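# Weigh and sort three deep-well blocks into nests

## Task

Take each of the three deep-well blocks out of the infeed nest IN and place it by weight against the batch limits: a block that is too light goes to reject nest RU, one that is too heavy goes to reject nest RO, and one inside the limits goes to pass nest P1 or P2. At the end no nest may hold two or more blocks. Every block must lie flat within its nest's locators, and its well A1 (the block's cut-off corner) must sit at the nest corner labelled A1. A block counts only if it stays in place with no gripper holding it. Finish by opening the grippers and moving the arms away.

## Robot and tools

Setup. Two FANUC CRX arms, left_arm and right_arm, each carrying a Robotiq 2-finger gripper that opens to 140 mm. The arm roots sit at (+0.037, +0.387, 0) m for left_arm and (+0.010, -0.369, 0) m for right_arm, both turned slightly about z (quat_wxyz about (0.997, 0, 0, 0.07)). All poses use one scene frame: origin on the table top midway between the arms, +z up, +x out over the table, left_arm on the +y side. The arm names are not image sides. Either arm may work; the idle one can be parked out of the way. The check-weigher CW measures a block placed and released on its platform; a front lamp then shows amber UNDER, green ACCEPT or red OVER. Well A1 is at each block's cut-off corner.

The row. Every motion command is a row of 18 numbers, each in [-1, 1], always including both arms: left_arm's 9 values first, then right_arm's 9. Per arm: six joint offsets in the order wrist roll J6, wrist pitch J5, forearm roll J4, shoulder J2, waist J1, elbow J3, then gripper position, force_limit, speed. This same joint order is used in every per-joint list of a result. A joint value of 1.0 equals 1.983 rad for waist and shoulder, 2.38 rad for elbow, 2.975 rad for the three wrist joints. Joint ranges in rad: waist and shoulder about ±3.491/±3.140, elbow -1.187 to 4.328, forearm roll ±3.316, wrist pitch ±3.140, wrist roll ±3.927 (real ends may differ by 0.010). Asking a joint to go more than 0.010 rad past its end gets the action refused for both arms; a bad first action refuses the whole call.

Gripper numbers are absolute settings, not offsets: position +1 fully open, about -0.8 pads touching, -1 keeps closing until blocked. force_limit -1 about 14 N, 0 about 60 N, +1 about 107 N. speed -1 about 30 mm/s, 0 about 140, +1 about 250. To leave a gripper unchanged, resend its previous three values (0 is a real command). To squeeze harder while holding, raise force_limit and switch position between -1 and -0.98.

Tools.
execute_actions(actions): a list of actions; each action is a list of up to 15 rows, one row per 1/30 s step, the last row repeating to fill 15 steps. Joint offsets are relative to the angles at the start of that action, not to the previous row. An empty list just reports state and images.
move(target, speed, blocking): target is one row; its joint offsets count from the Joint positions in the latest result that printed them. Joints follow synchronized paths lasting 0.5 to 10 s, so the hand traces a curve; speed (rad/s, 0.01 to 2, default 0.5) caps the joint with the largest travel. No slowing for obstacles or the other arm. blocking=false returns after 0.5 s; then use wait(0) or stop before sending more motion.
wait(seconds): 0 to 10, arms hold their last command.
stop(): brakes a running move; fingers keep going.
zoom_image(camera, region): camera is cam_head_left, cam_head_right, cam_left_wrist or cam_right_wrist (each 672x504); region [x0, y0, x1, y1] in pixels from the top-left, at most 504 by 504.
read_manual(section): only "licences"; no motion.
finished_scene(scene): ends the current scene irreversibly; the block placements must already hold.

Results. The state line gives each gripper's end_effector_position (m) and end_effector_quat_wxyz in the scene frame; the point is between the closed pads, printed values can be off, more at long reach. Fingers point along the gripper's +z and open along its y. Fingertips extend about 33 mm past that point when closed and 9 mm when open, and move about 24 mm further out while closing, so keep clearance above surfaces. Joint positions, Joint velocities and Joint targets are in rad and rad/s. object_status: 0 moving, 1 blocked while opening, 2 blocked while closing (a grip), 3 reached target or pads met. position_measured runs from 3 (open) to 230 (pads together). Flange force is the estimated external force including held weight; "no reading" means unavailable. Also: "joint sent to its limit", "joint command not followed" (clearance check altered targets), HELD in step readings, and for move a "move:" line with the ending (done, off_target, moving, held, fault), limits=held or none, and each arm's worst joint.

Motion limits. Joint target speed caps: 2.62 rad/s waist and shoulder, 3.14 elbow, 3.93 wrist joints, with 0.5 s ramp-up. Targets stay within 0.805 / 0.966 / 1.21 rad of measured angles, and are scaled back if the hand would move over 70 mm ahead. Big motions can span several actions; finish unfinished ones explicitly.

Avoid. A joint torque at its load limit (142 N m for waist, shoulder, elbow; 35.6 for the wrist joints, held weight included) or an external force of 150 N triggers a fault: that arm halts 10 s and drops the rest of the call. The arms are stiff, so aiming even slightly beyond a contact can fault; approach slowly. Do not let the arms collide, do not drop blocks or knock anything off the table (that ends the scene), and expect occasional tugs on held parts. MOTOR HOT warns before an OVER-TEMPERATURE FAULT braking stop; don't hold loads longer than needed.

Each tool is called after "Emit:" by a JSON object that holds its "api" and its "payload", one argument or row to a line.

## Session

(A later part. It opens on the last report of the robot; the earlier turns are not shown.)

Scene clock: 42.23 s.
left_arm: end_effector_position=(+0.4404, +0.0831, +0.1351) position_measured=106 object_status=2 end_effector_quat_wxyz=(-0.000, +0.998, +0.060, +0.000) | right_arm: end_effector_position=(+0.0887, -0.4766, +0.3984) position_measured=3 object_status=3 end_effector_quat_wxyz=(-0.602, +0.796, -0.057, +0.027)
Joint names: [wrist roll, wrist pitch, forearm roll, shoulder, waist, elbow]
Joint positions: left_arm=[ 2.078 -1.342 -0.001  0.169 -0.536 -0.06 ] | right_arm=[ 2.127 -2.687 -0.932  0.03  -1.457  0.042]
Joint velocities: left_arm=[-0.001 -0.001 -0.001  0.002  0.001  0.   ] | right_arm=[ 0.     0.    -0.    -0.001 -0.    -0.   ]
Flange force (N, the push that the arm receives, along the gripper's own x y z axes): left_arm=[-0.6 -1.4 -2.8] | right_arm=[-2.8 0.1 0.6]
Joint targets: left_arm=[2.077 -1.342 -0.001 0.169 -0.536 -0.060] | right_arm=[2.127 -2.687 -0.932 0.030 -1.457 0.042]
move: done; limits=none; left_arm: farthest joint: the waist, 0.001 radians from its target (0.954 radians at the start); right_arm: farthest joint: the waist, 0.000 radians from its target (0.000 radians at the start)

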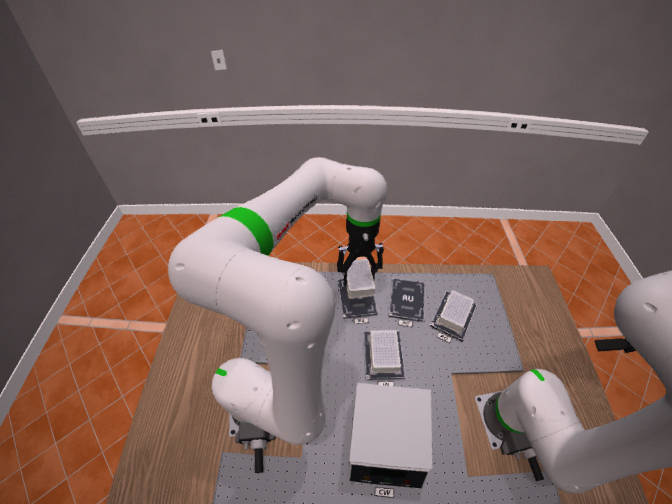

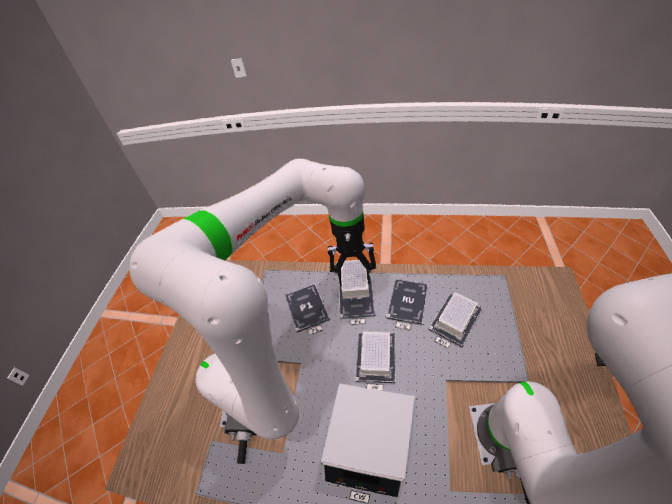

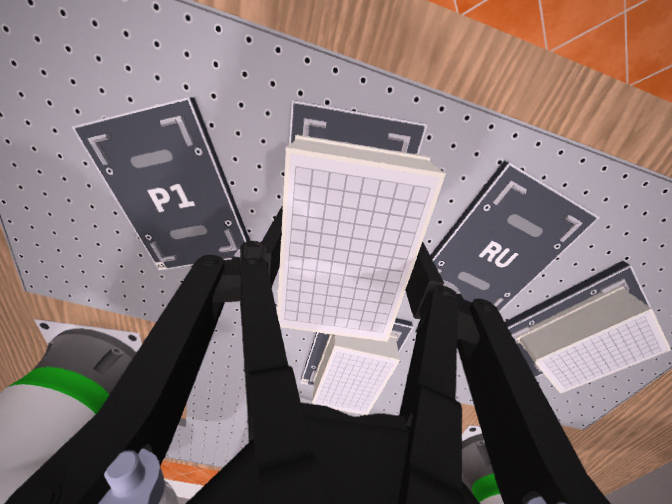

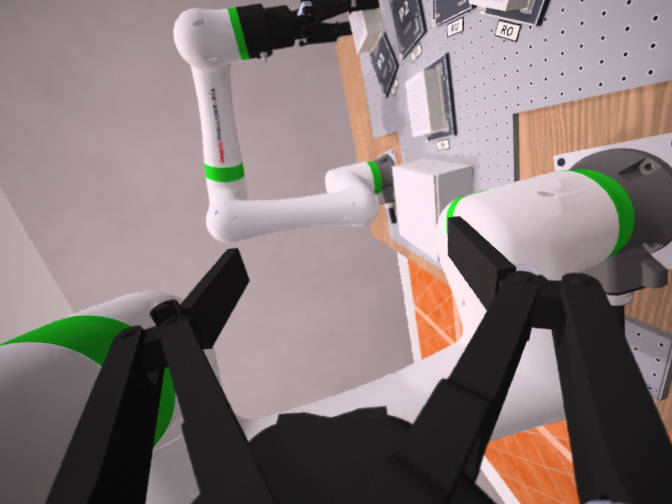

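Emit:
{"api": "move", "payload": {
  "target": [-0.003,0.0553,0,0.0247,0,-0.0485,-1,0,0,0,0,0,0,0,0,1,0,0],
  "speed": 0.25
}}

Emit:
{"api": "zoom_image", "payload": {
  "camera": "cam_left_wrist",
  "region": [260,90,470,200]
}}

Scene clock: 43.63 s.
left_arm: end_effector_position=(+0.4387, +0.0838, +0.0640) position_measured=106 object_status=2 end_effector_quat_wxyz=(-0.000, +0.998, +0.056, +0.000) | right_arm: end_effector_position=(+0.0887, -0.4766, +0.3984) position_measured=3 object_status=3 end_effector_quat_wxyz=(-0.602, +0.796, -0.057, +0.027)
Joint names: [wrist roll, wrist pitch, forearm roll, shoulder, waist, elbow]
Joint positions: left_arm=[ 2.069 -1.178 -0.001  0.218 -0.536 -0.175] | right_arm=[ 2.127 -2.687 -0.932  0.03  -1.457  0.042]
Joint velocities: left_arm=[ 0.     0.002  0.     0.001 -0.001 -0.002] | right_arm=[ 0.    -0.001 -0.    -0.    -0.    -0.001]
Flange force (N, the push that the arm receives, along the gripper's own x y z axes): left_arm=[-2.7 -2.3 -1.4] | right_arm=[-2.3 0.3 3.2]
Joint targets: left_arm=[2.069 -1.177 -0.001 0.218 -0.536 -0.175] | right_arm=[2.127 -2.687 -0.932 0.030 -1.457 0.042]
move: done; limits=none; left_arm: farthest joint: the waist, 0.000 radians from its target (0.000 radians at the start); right_arm: farthest joint: the waist, 0.000 radians from its target (0.000 radians at the start)

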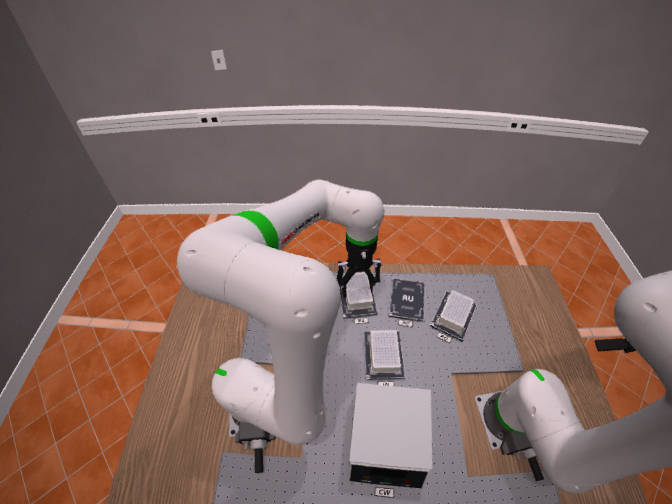

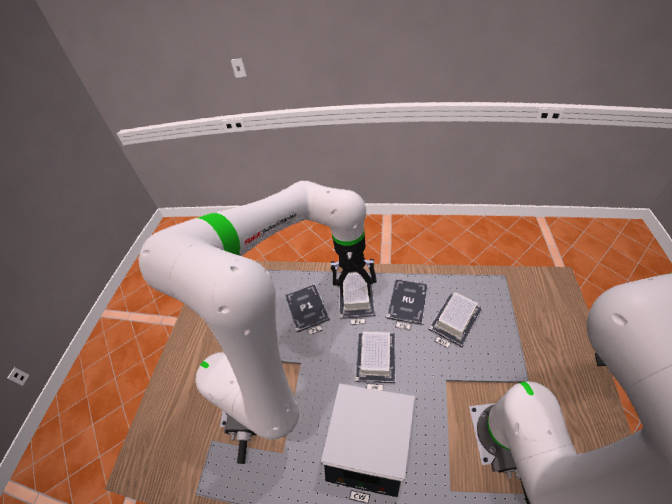

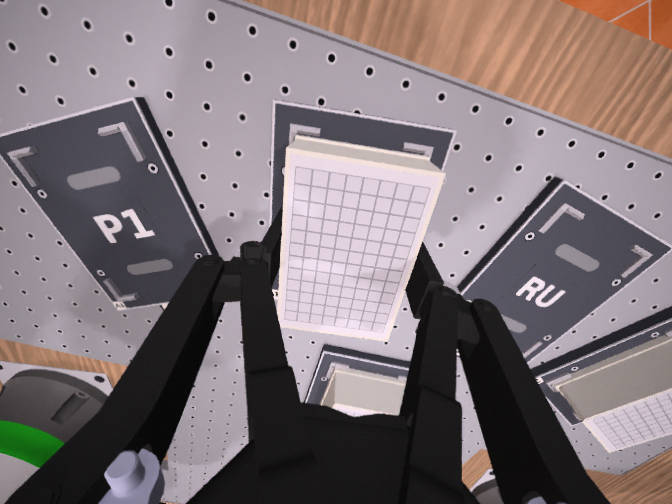

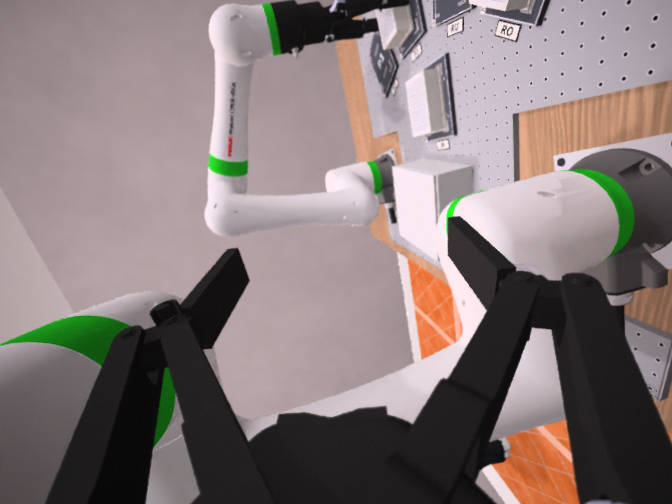

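Region (260, 90, 470, 200) of cam_left_wrist's 672x504 image, scaled by 2.400, with more detail than that image has; it fills the top 264 rows of this view, and the rest is white.

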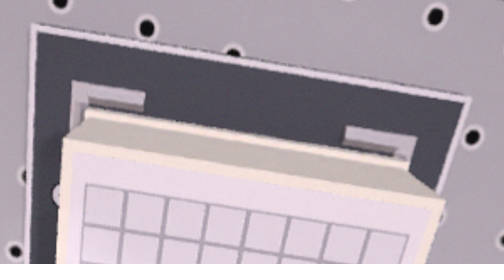

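Emit:
{"api": "move", "payload": {
  "target": [0,0.0071,0,0.0036,0,-0.0059,-1,0,0,0,0,0,0,0,0,1,0,0],
  "speed": 0.03
}}

Emit:
{"api": "zoom_image", "payload": {
  "camera": "cam_left_wrist",
  "region": [260,90,470,200]
}}

Scene clock: 44.87 s.
left_arm: end_effector_position=(+0.4380, +0.0841, +0.0551) position_measured=106 object_status=2 end_effector_quat_wxyz=(-0.000, +0.998, +0.056, +0.000) | right_arm: end_effector_position=(+0.0887, -0.4766, +0.3984) position_measured=3 object_status=3 end_effector_quat_wxyz=(-0.602, +0.796, -0.057, +0.027)
Joint names: [wrist roll, wrist pitch, forearm roll, shoulder, waist, elbow]
Joint positions: left_arm=[ 2.069 -1.157 -0.001  0.225 -0.536 -0.189] | right_arm=[ 2.127 -2.687 -0.932  0.03  -1.457  0.042]
Joint velocities: left_arm=[-0.     0.     0.001  0.001 -0.    -0.   ] | right_arm=[-0.     0.001 -0.    -0.    -0.001 -0.   ]
Flange force (N, the push that the arm receives, along the gripper's own x y z axes): left_arm=[-1.7 -2.4 -3.0] | right_arm=[-4.3 0.4 4.3]
Joint targets: left_arm=[2.069 -1.156 -0.001 0.225 -0.536 -0.189] | right_arm=[2.127 -2.687 -0.932 0.030 -1.457 0.042]
move: done; limits=none; left_arm: farthest joint: the waist, 0.000 radians from its target (0.000 radians at the start); right_arm: farthest joint: the waist, 0.000 radians from its target (0.000 radians at the start)

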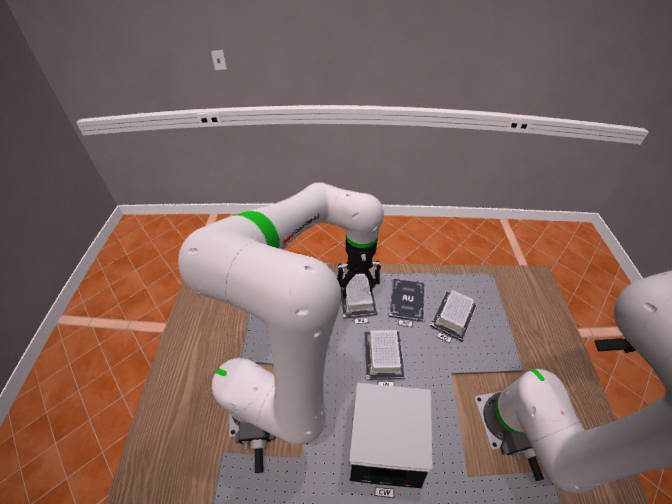

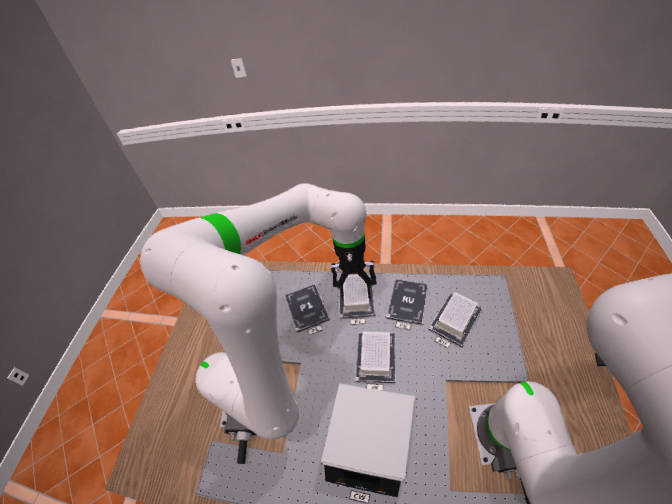

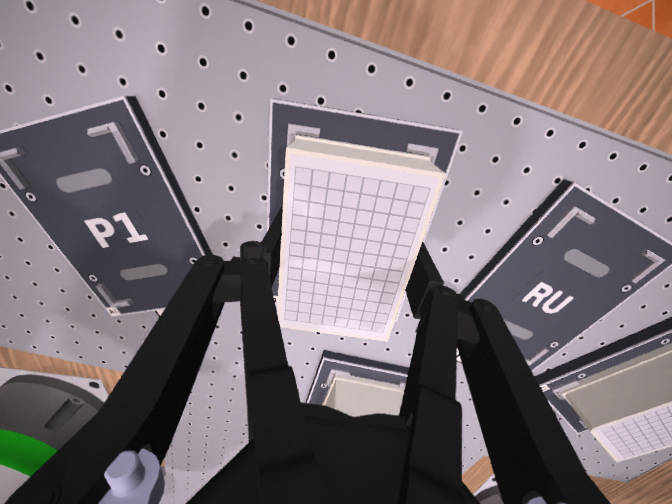

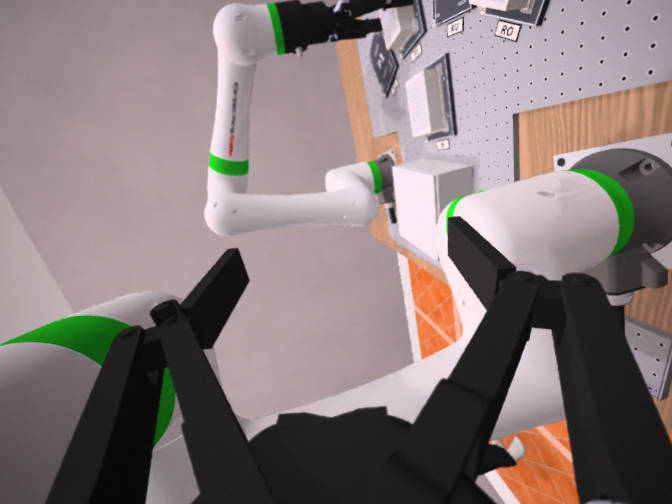

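Region (260, 90, 470, 200) of cam_left_wrist's 672x504 image, scaled by 2.400, with more detail than that image has; it fills the top 264 rows of this view, and the rest is white.

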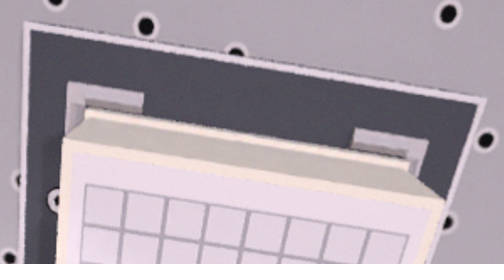

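Emit:
{"api": "move", "payload": {
  "target": [0,0,0,0,0,0,0.6,0,0,0,0,0,0,0,0,1,0,0]
}}

Emit:
{"api": "move", "payload": {
  "target": [0,-0.037,0,-0.0202,0,0.0294,0.6,0,0,0,0,0,0,0,0,1,0,0]
}}

Emit:
{"api": "move", "payload": {
  "target": [0.112,0.0153,0,-0.0928,-0.2219,-0.0962,0.6,0,0,0,0,0,0,0,0,1,0,0],
  "speed": 0.8
}}

Emit:
{"api": "move", "payload": {
  "target": [0,0.0336,0,0.0207,0,-0.0248,0.6,0,0,0,0,0,0,0,0,1,0,0],
  "speed": 0.2
}}

Scene clock: 45.87 s.
left_arm: end_effector_position=(+0.4380, +0.0841, +0.0550) position_measured=53 object_status=3 end_effector_quat_wxyz=(-0.000, +0.998, +0.056, +0.000) | right_arm: end_effector_position=(+0.0887, -0.4766, +0.3984) position_measured=3 object_status=3 end_effector_quat_wxyz=(-0.602, +0.796, -0.057, +0.027)
Joint names: [wrist roll, wrist pitch, forearm roll, shoulder, waist, elbow]
Joint positions: left_arm=[ 2.069 -1.156 -0.001  0.225 -0.536 -0.189] | right_arm=[ 2.127 -2.687 -0.932  0.03  -1.457  0.042]
Joint velocities: left_arm=[ 0.    -0.001 -0.    -0.    -0.     0.   ] | right_arm=[-0.     0.     0.    -0.    -0.    -0.001]
Flange force (N, the push that the arm receives, along the gripper's own x y z axes): left_arm=[-0.8 0.4 -3.8] | right_arm=[-2.3 -1.1 2.8]
Joint targets: left_arm=[2.069 -1.157 -0.001 0.225 -0.536 -0.189] | right_arm=[2.127 -2.687 -0.932 0.030 -1.457 0.042]
move: done; limits=none; left_arm: farthest joint: the wrist pitch, 0.001 radians from its target (0.001 radians at the start); right_arm: farthest joint: the waist, 0.000 radians from its target (0.000 radians at the start)

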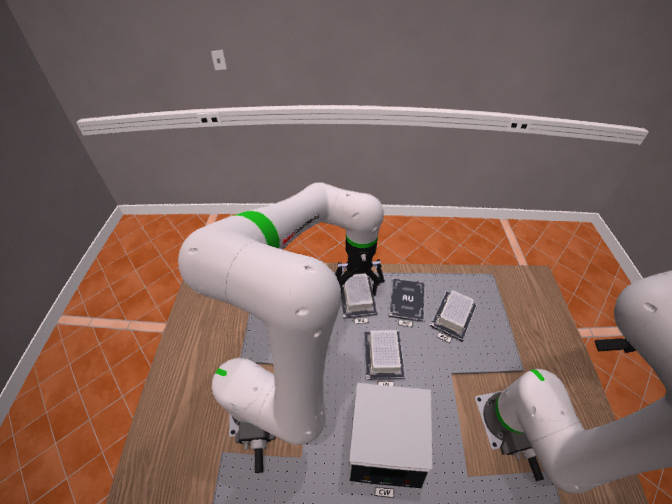

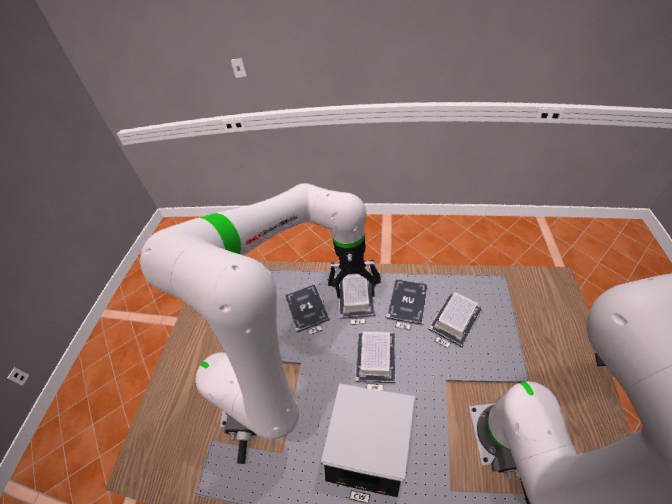

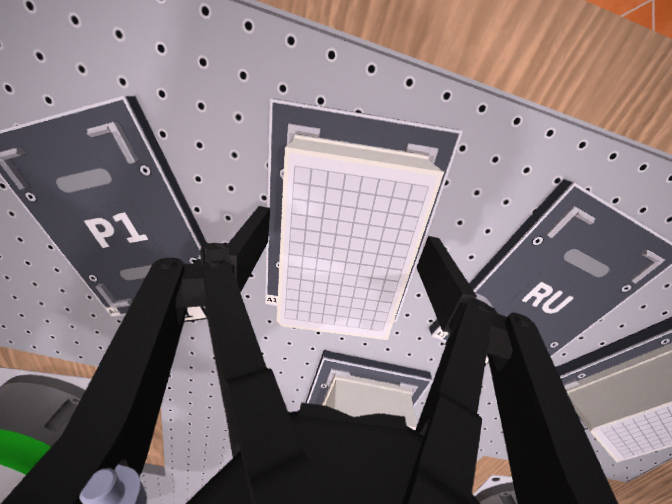

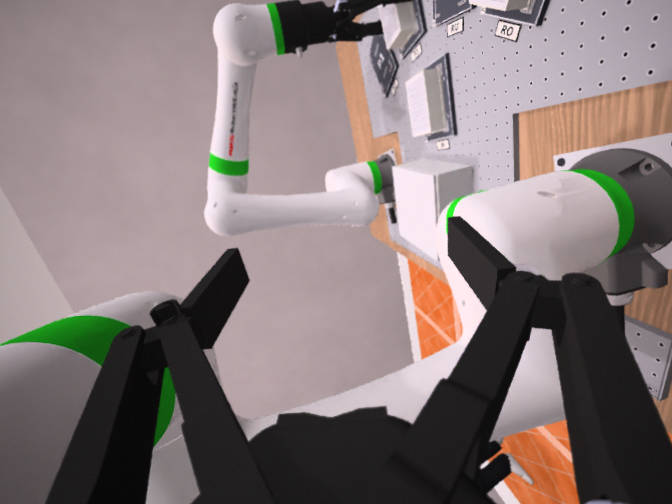

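Scene clock: 46.73 s.
left_arm: end_effector_position=(+0.4385, +0.0839, +0.1025) position_measured=53 object_status=3 end_effector_quat_wxyz=(-0.000, +0.998, +0.056, +0.000) | right_arm: end_effector_position=(+0.0887, -0.4766, +0.3984) position_measured=3 object_status=3 end_effector_quat_wxyz=(-0.602, +0.796, -0.057, +0.027)
Joint names: [wrist roll, wrist pitch, forearm roll, shoulder, waist, elbow]
Joint positions: left_arm=[ 2.069 -1.266 -0.001  0.185 -0.536 -0.119] | right_arm=[ 2.127 -2.687 -0.932  0.03  -1.457  0.042]
Joint velocities: left_arm=[-0.    -0.002  0.    -0.    -0.     0.001] | right_arm=[-0.    -0.002 -0.     0.     0.    -0.   ]
Flange force (N, the push that the arm receives, along the gripper's own x y z axes): left_arm=[-1.1 0.4 -4.0] | right_arm=[-1.7 -1.8 1.9]
Joint targets: left_arm=[2.069 -1.266 -0.001 0.185 -0.536 -0.119] | right_arm=[2.127 -2.687 -0.932 0.030 -1.457 0.042]
move: done; limits=none; left_arm: farthest joint: the waist, 0.000 radians from its target (0.000 radians at the start); right_arm: farthest joint: the waist, 0.000 radians from its target (0.000 radians at the start)

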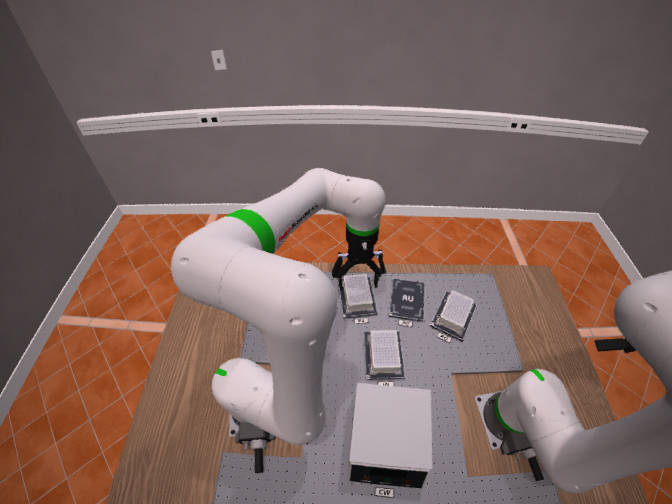

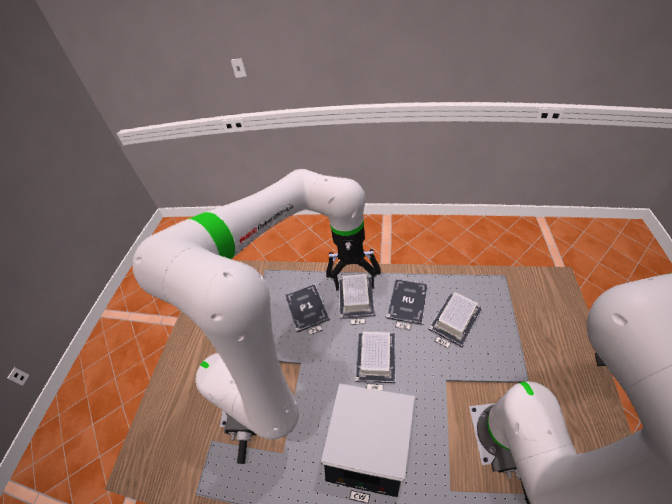

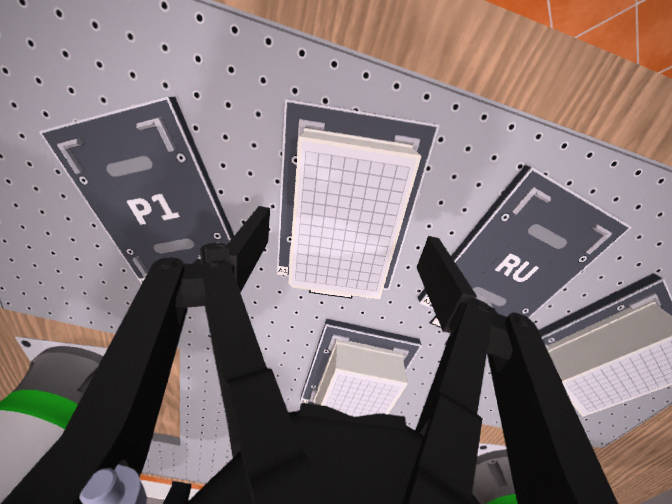

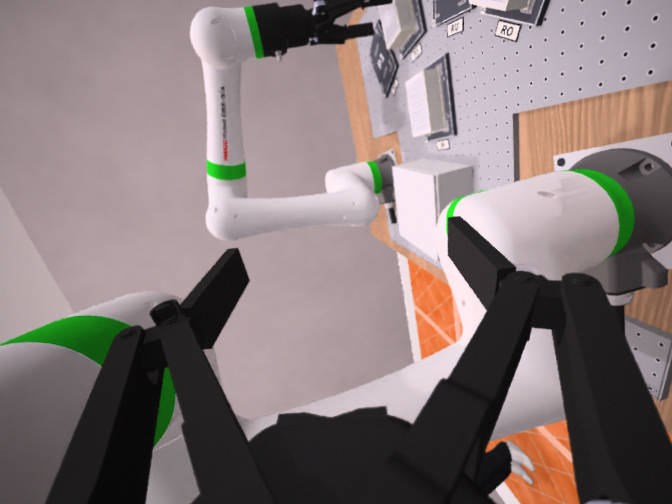

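Scene clock: 47.93 s.
left_arm: end_effector_position=(+0.2163, +0.0015, +0.0913) position_measured=53 object_status=3 end_effector_quat_wxyz=(+0.000, +1.000, +0.002, +0.001) | right_arm: end_effector_position=(+0.0887, -0.4766, +0.3984) position_measured=3 object_status=3 end_effector_quat_wxyz=(-0.602, +0.796, -0.057, +0.027)
Joint names: [wrist roll, wrist pitch, forearm roll, shoulder, waist, elbow]
Joint positions: left_arm=[ 2.402 -1.221 -0.001  0.001 -0.976 -0.348] | right_arm=[ 2.127 -2.687 -0.932  0.03  -1.457  0.042]
Joint velocities: left_arm=[ 0.001 -0.     0.001 -0.    -0.002 -0.001] | right_arm=[-0.     0.001  0.     0.     0.     0.   ]
Flange force (N, the push that the arm receives, along the gripper's own x y z axes): left_arm=[-0.5 2.2 -3.5] | right_arm=[-3.4 -0.5 3.2]
Joint targets: left_arm=[2.402 -1.221 -0.001 0.001 -0.977 -0.348] | right_arm=[2.127 -2.687 -0.932 0.030 -1.457 0.042]
move: done; limits=none; left_arm: farthest joint: the waist, 0.000 radians from its target (0.440 radians at the start); right_arm: farthest joint: the waist, 0.000 radians from its target (0.000 radians at the start)

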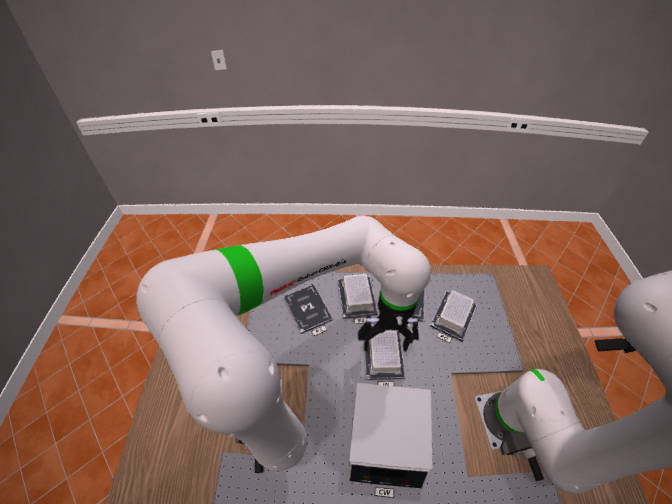

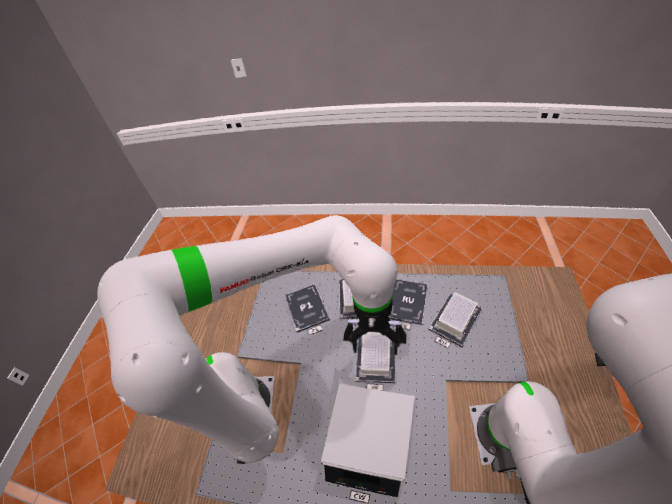

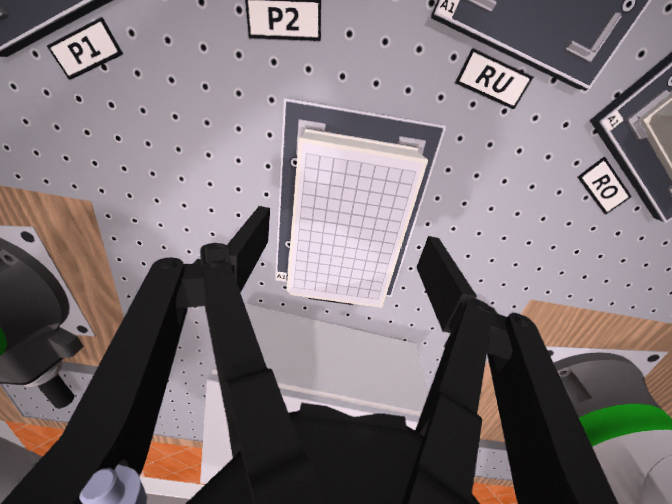

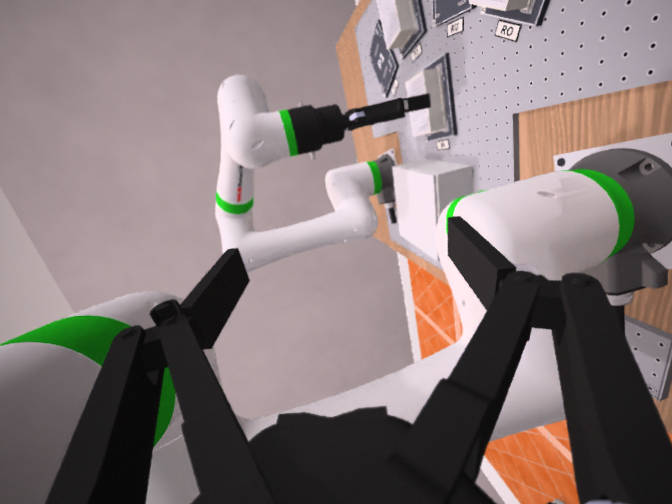

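Scene clock: 48.87 s.
left_arm: end_effector_position=(+0.2163, +0.0014, +0.0513) position_measured=53 object_status=3 end_effector_quat_wxyz=(+0.000, +1.000, +0.002, +0.000) | right_arm: end_effector_position=(+0.0887, -0.4766, +0.3984) position_measured=3 object_status=3 end_effector_quat_wxyz=(-0.602, +0.796, -0.057, +0.027)
Joint names: [wrist roll, wrist pitch, forearm roll, shoulder, waist, elbow]
Joint positions: left_arm=[ 2.402 -1.121 -0.001  0.042 -0.976 -0.407] | right_arm=[ 2.127 -2.687 -0.932  0.03  -1.457  0.042]
Joint velocities: left_arm=[-0.     0.001  0.     0.001  0.    -0.001] | right_arm=[ 0.    -0.001 -0.001  0.    -0.001 -0.001]
Flange force (N, the push that the arm receives, along the gripper's own x y z axes): left_arm=[-1.3 -0.6 -2.0] | right_arm=[-2.2 -0.7 2.0]
Joint targets: left_arm=[2.402 -1.121 -0.001 0.042 -0.976 -0.407] | right_arm=[2.127 -2.687 -0.932 0.030 -1.457 0.042]
move: done; limits=none; left_arm: farthest joint: the waist, 0.000 radians from its target (0.000 radians at the start); right_arm: farthest joint: the waist, 0.000 radians from its target (0.000 radians at the start)

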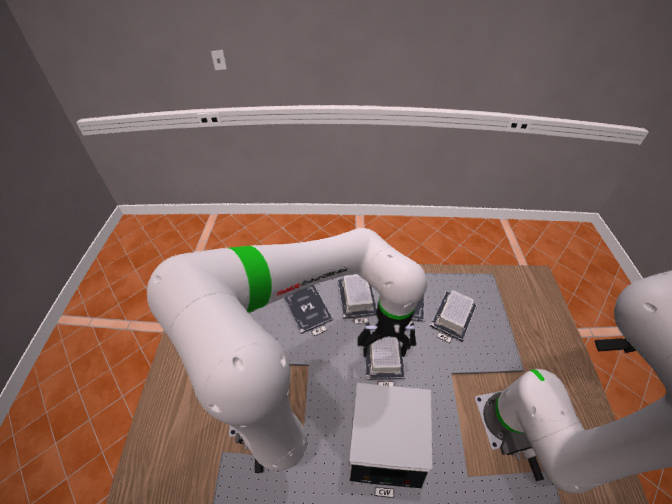

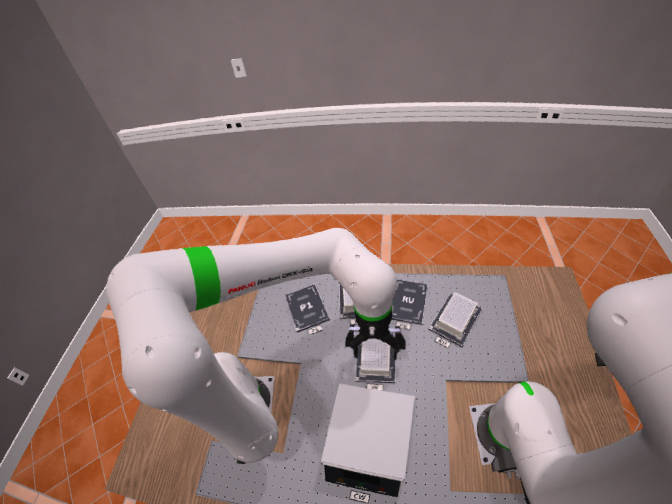

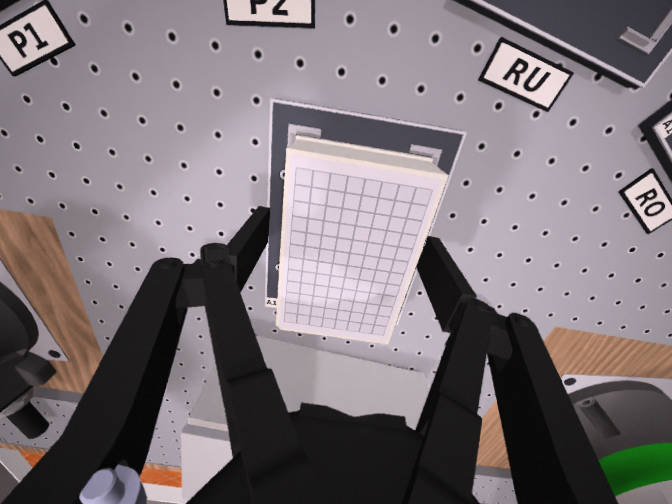

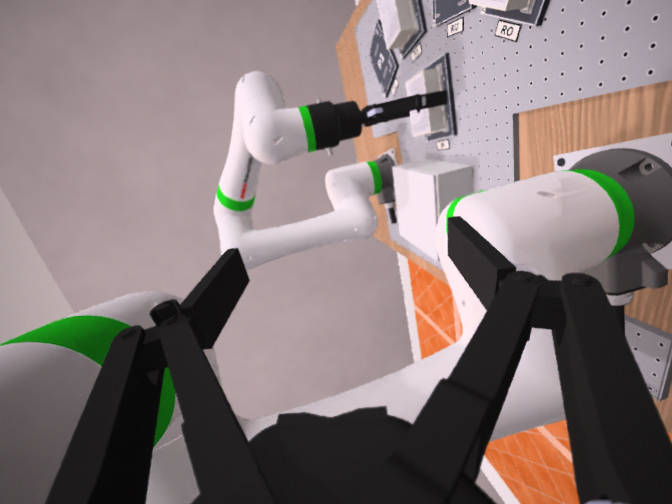

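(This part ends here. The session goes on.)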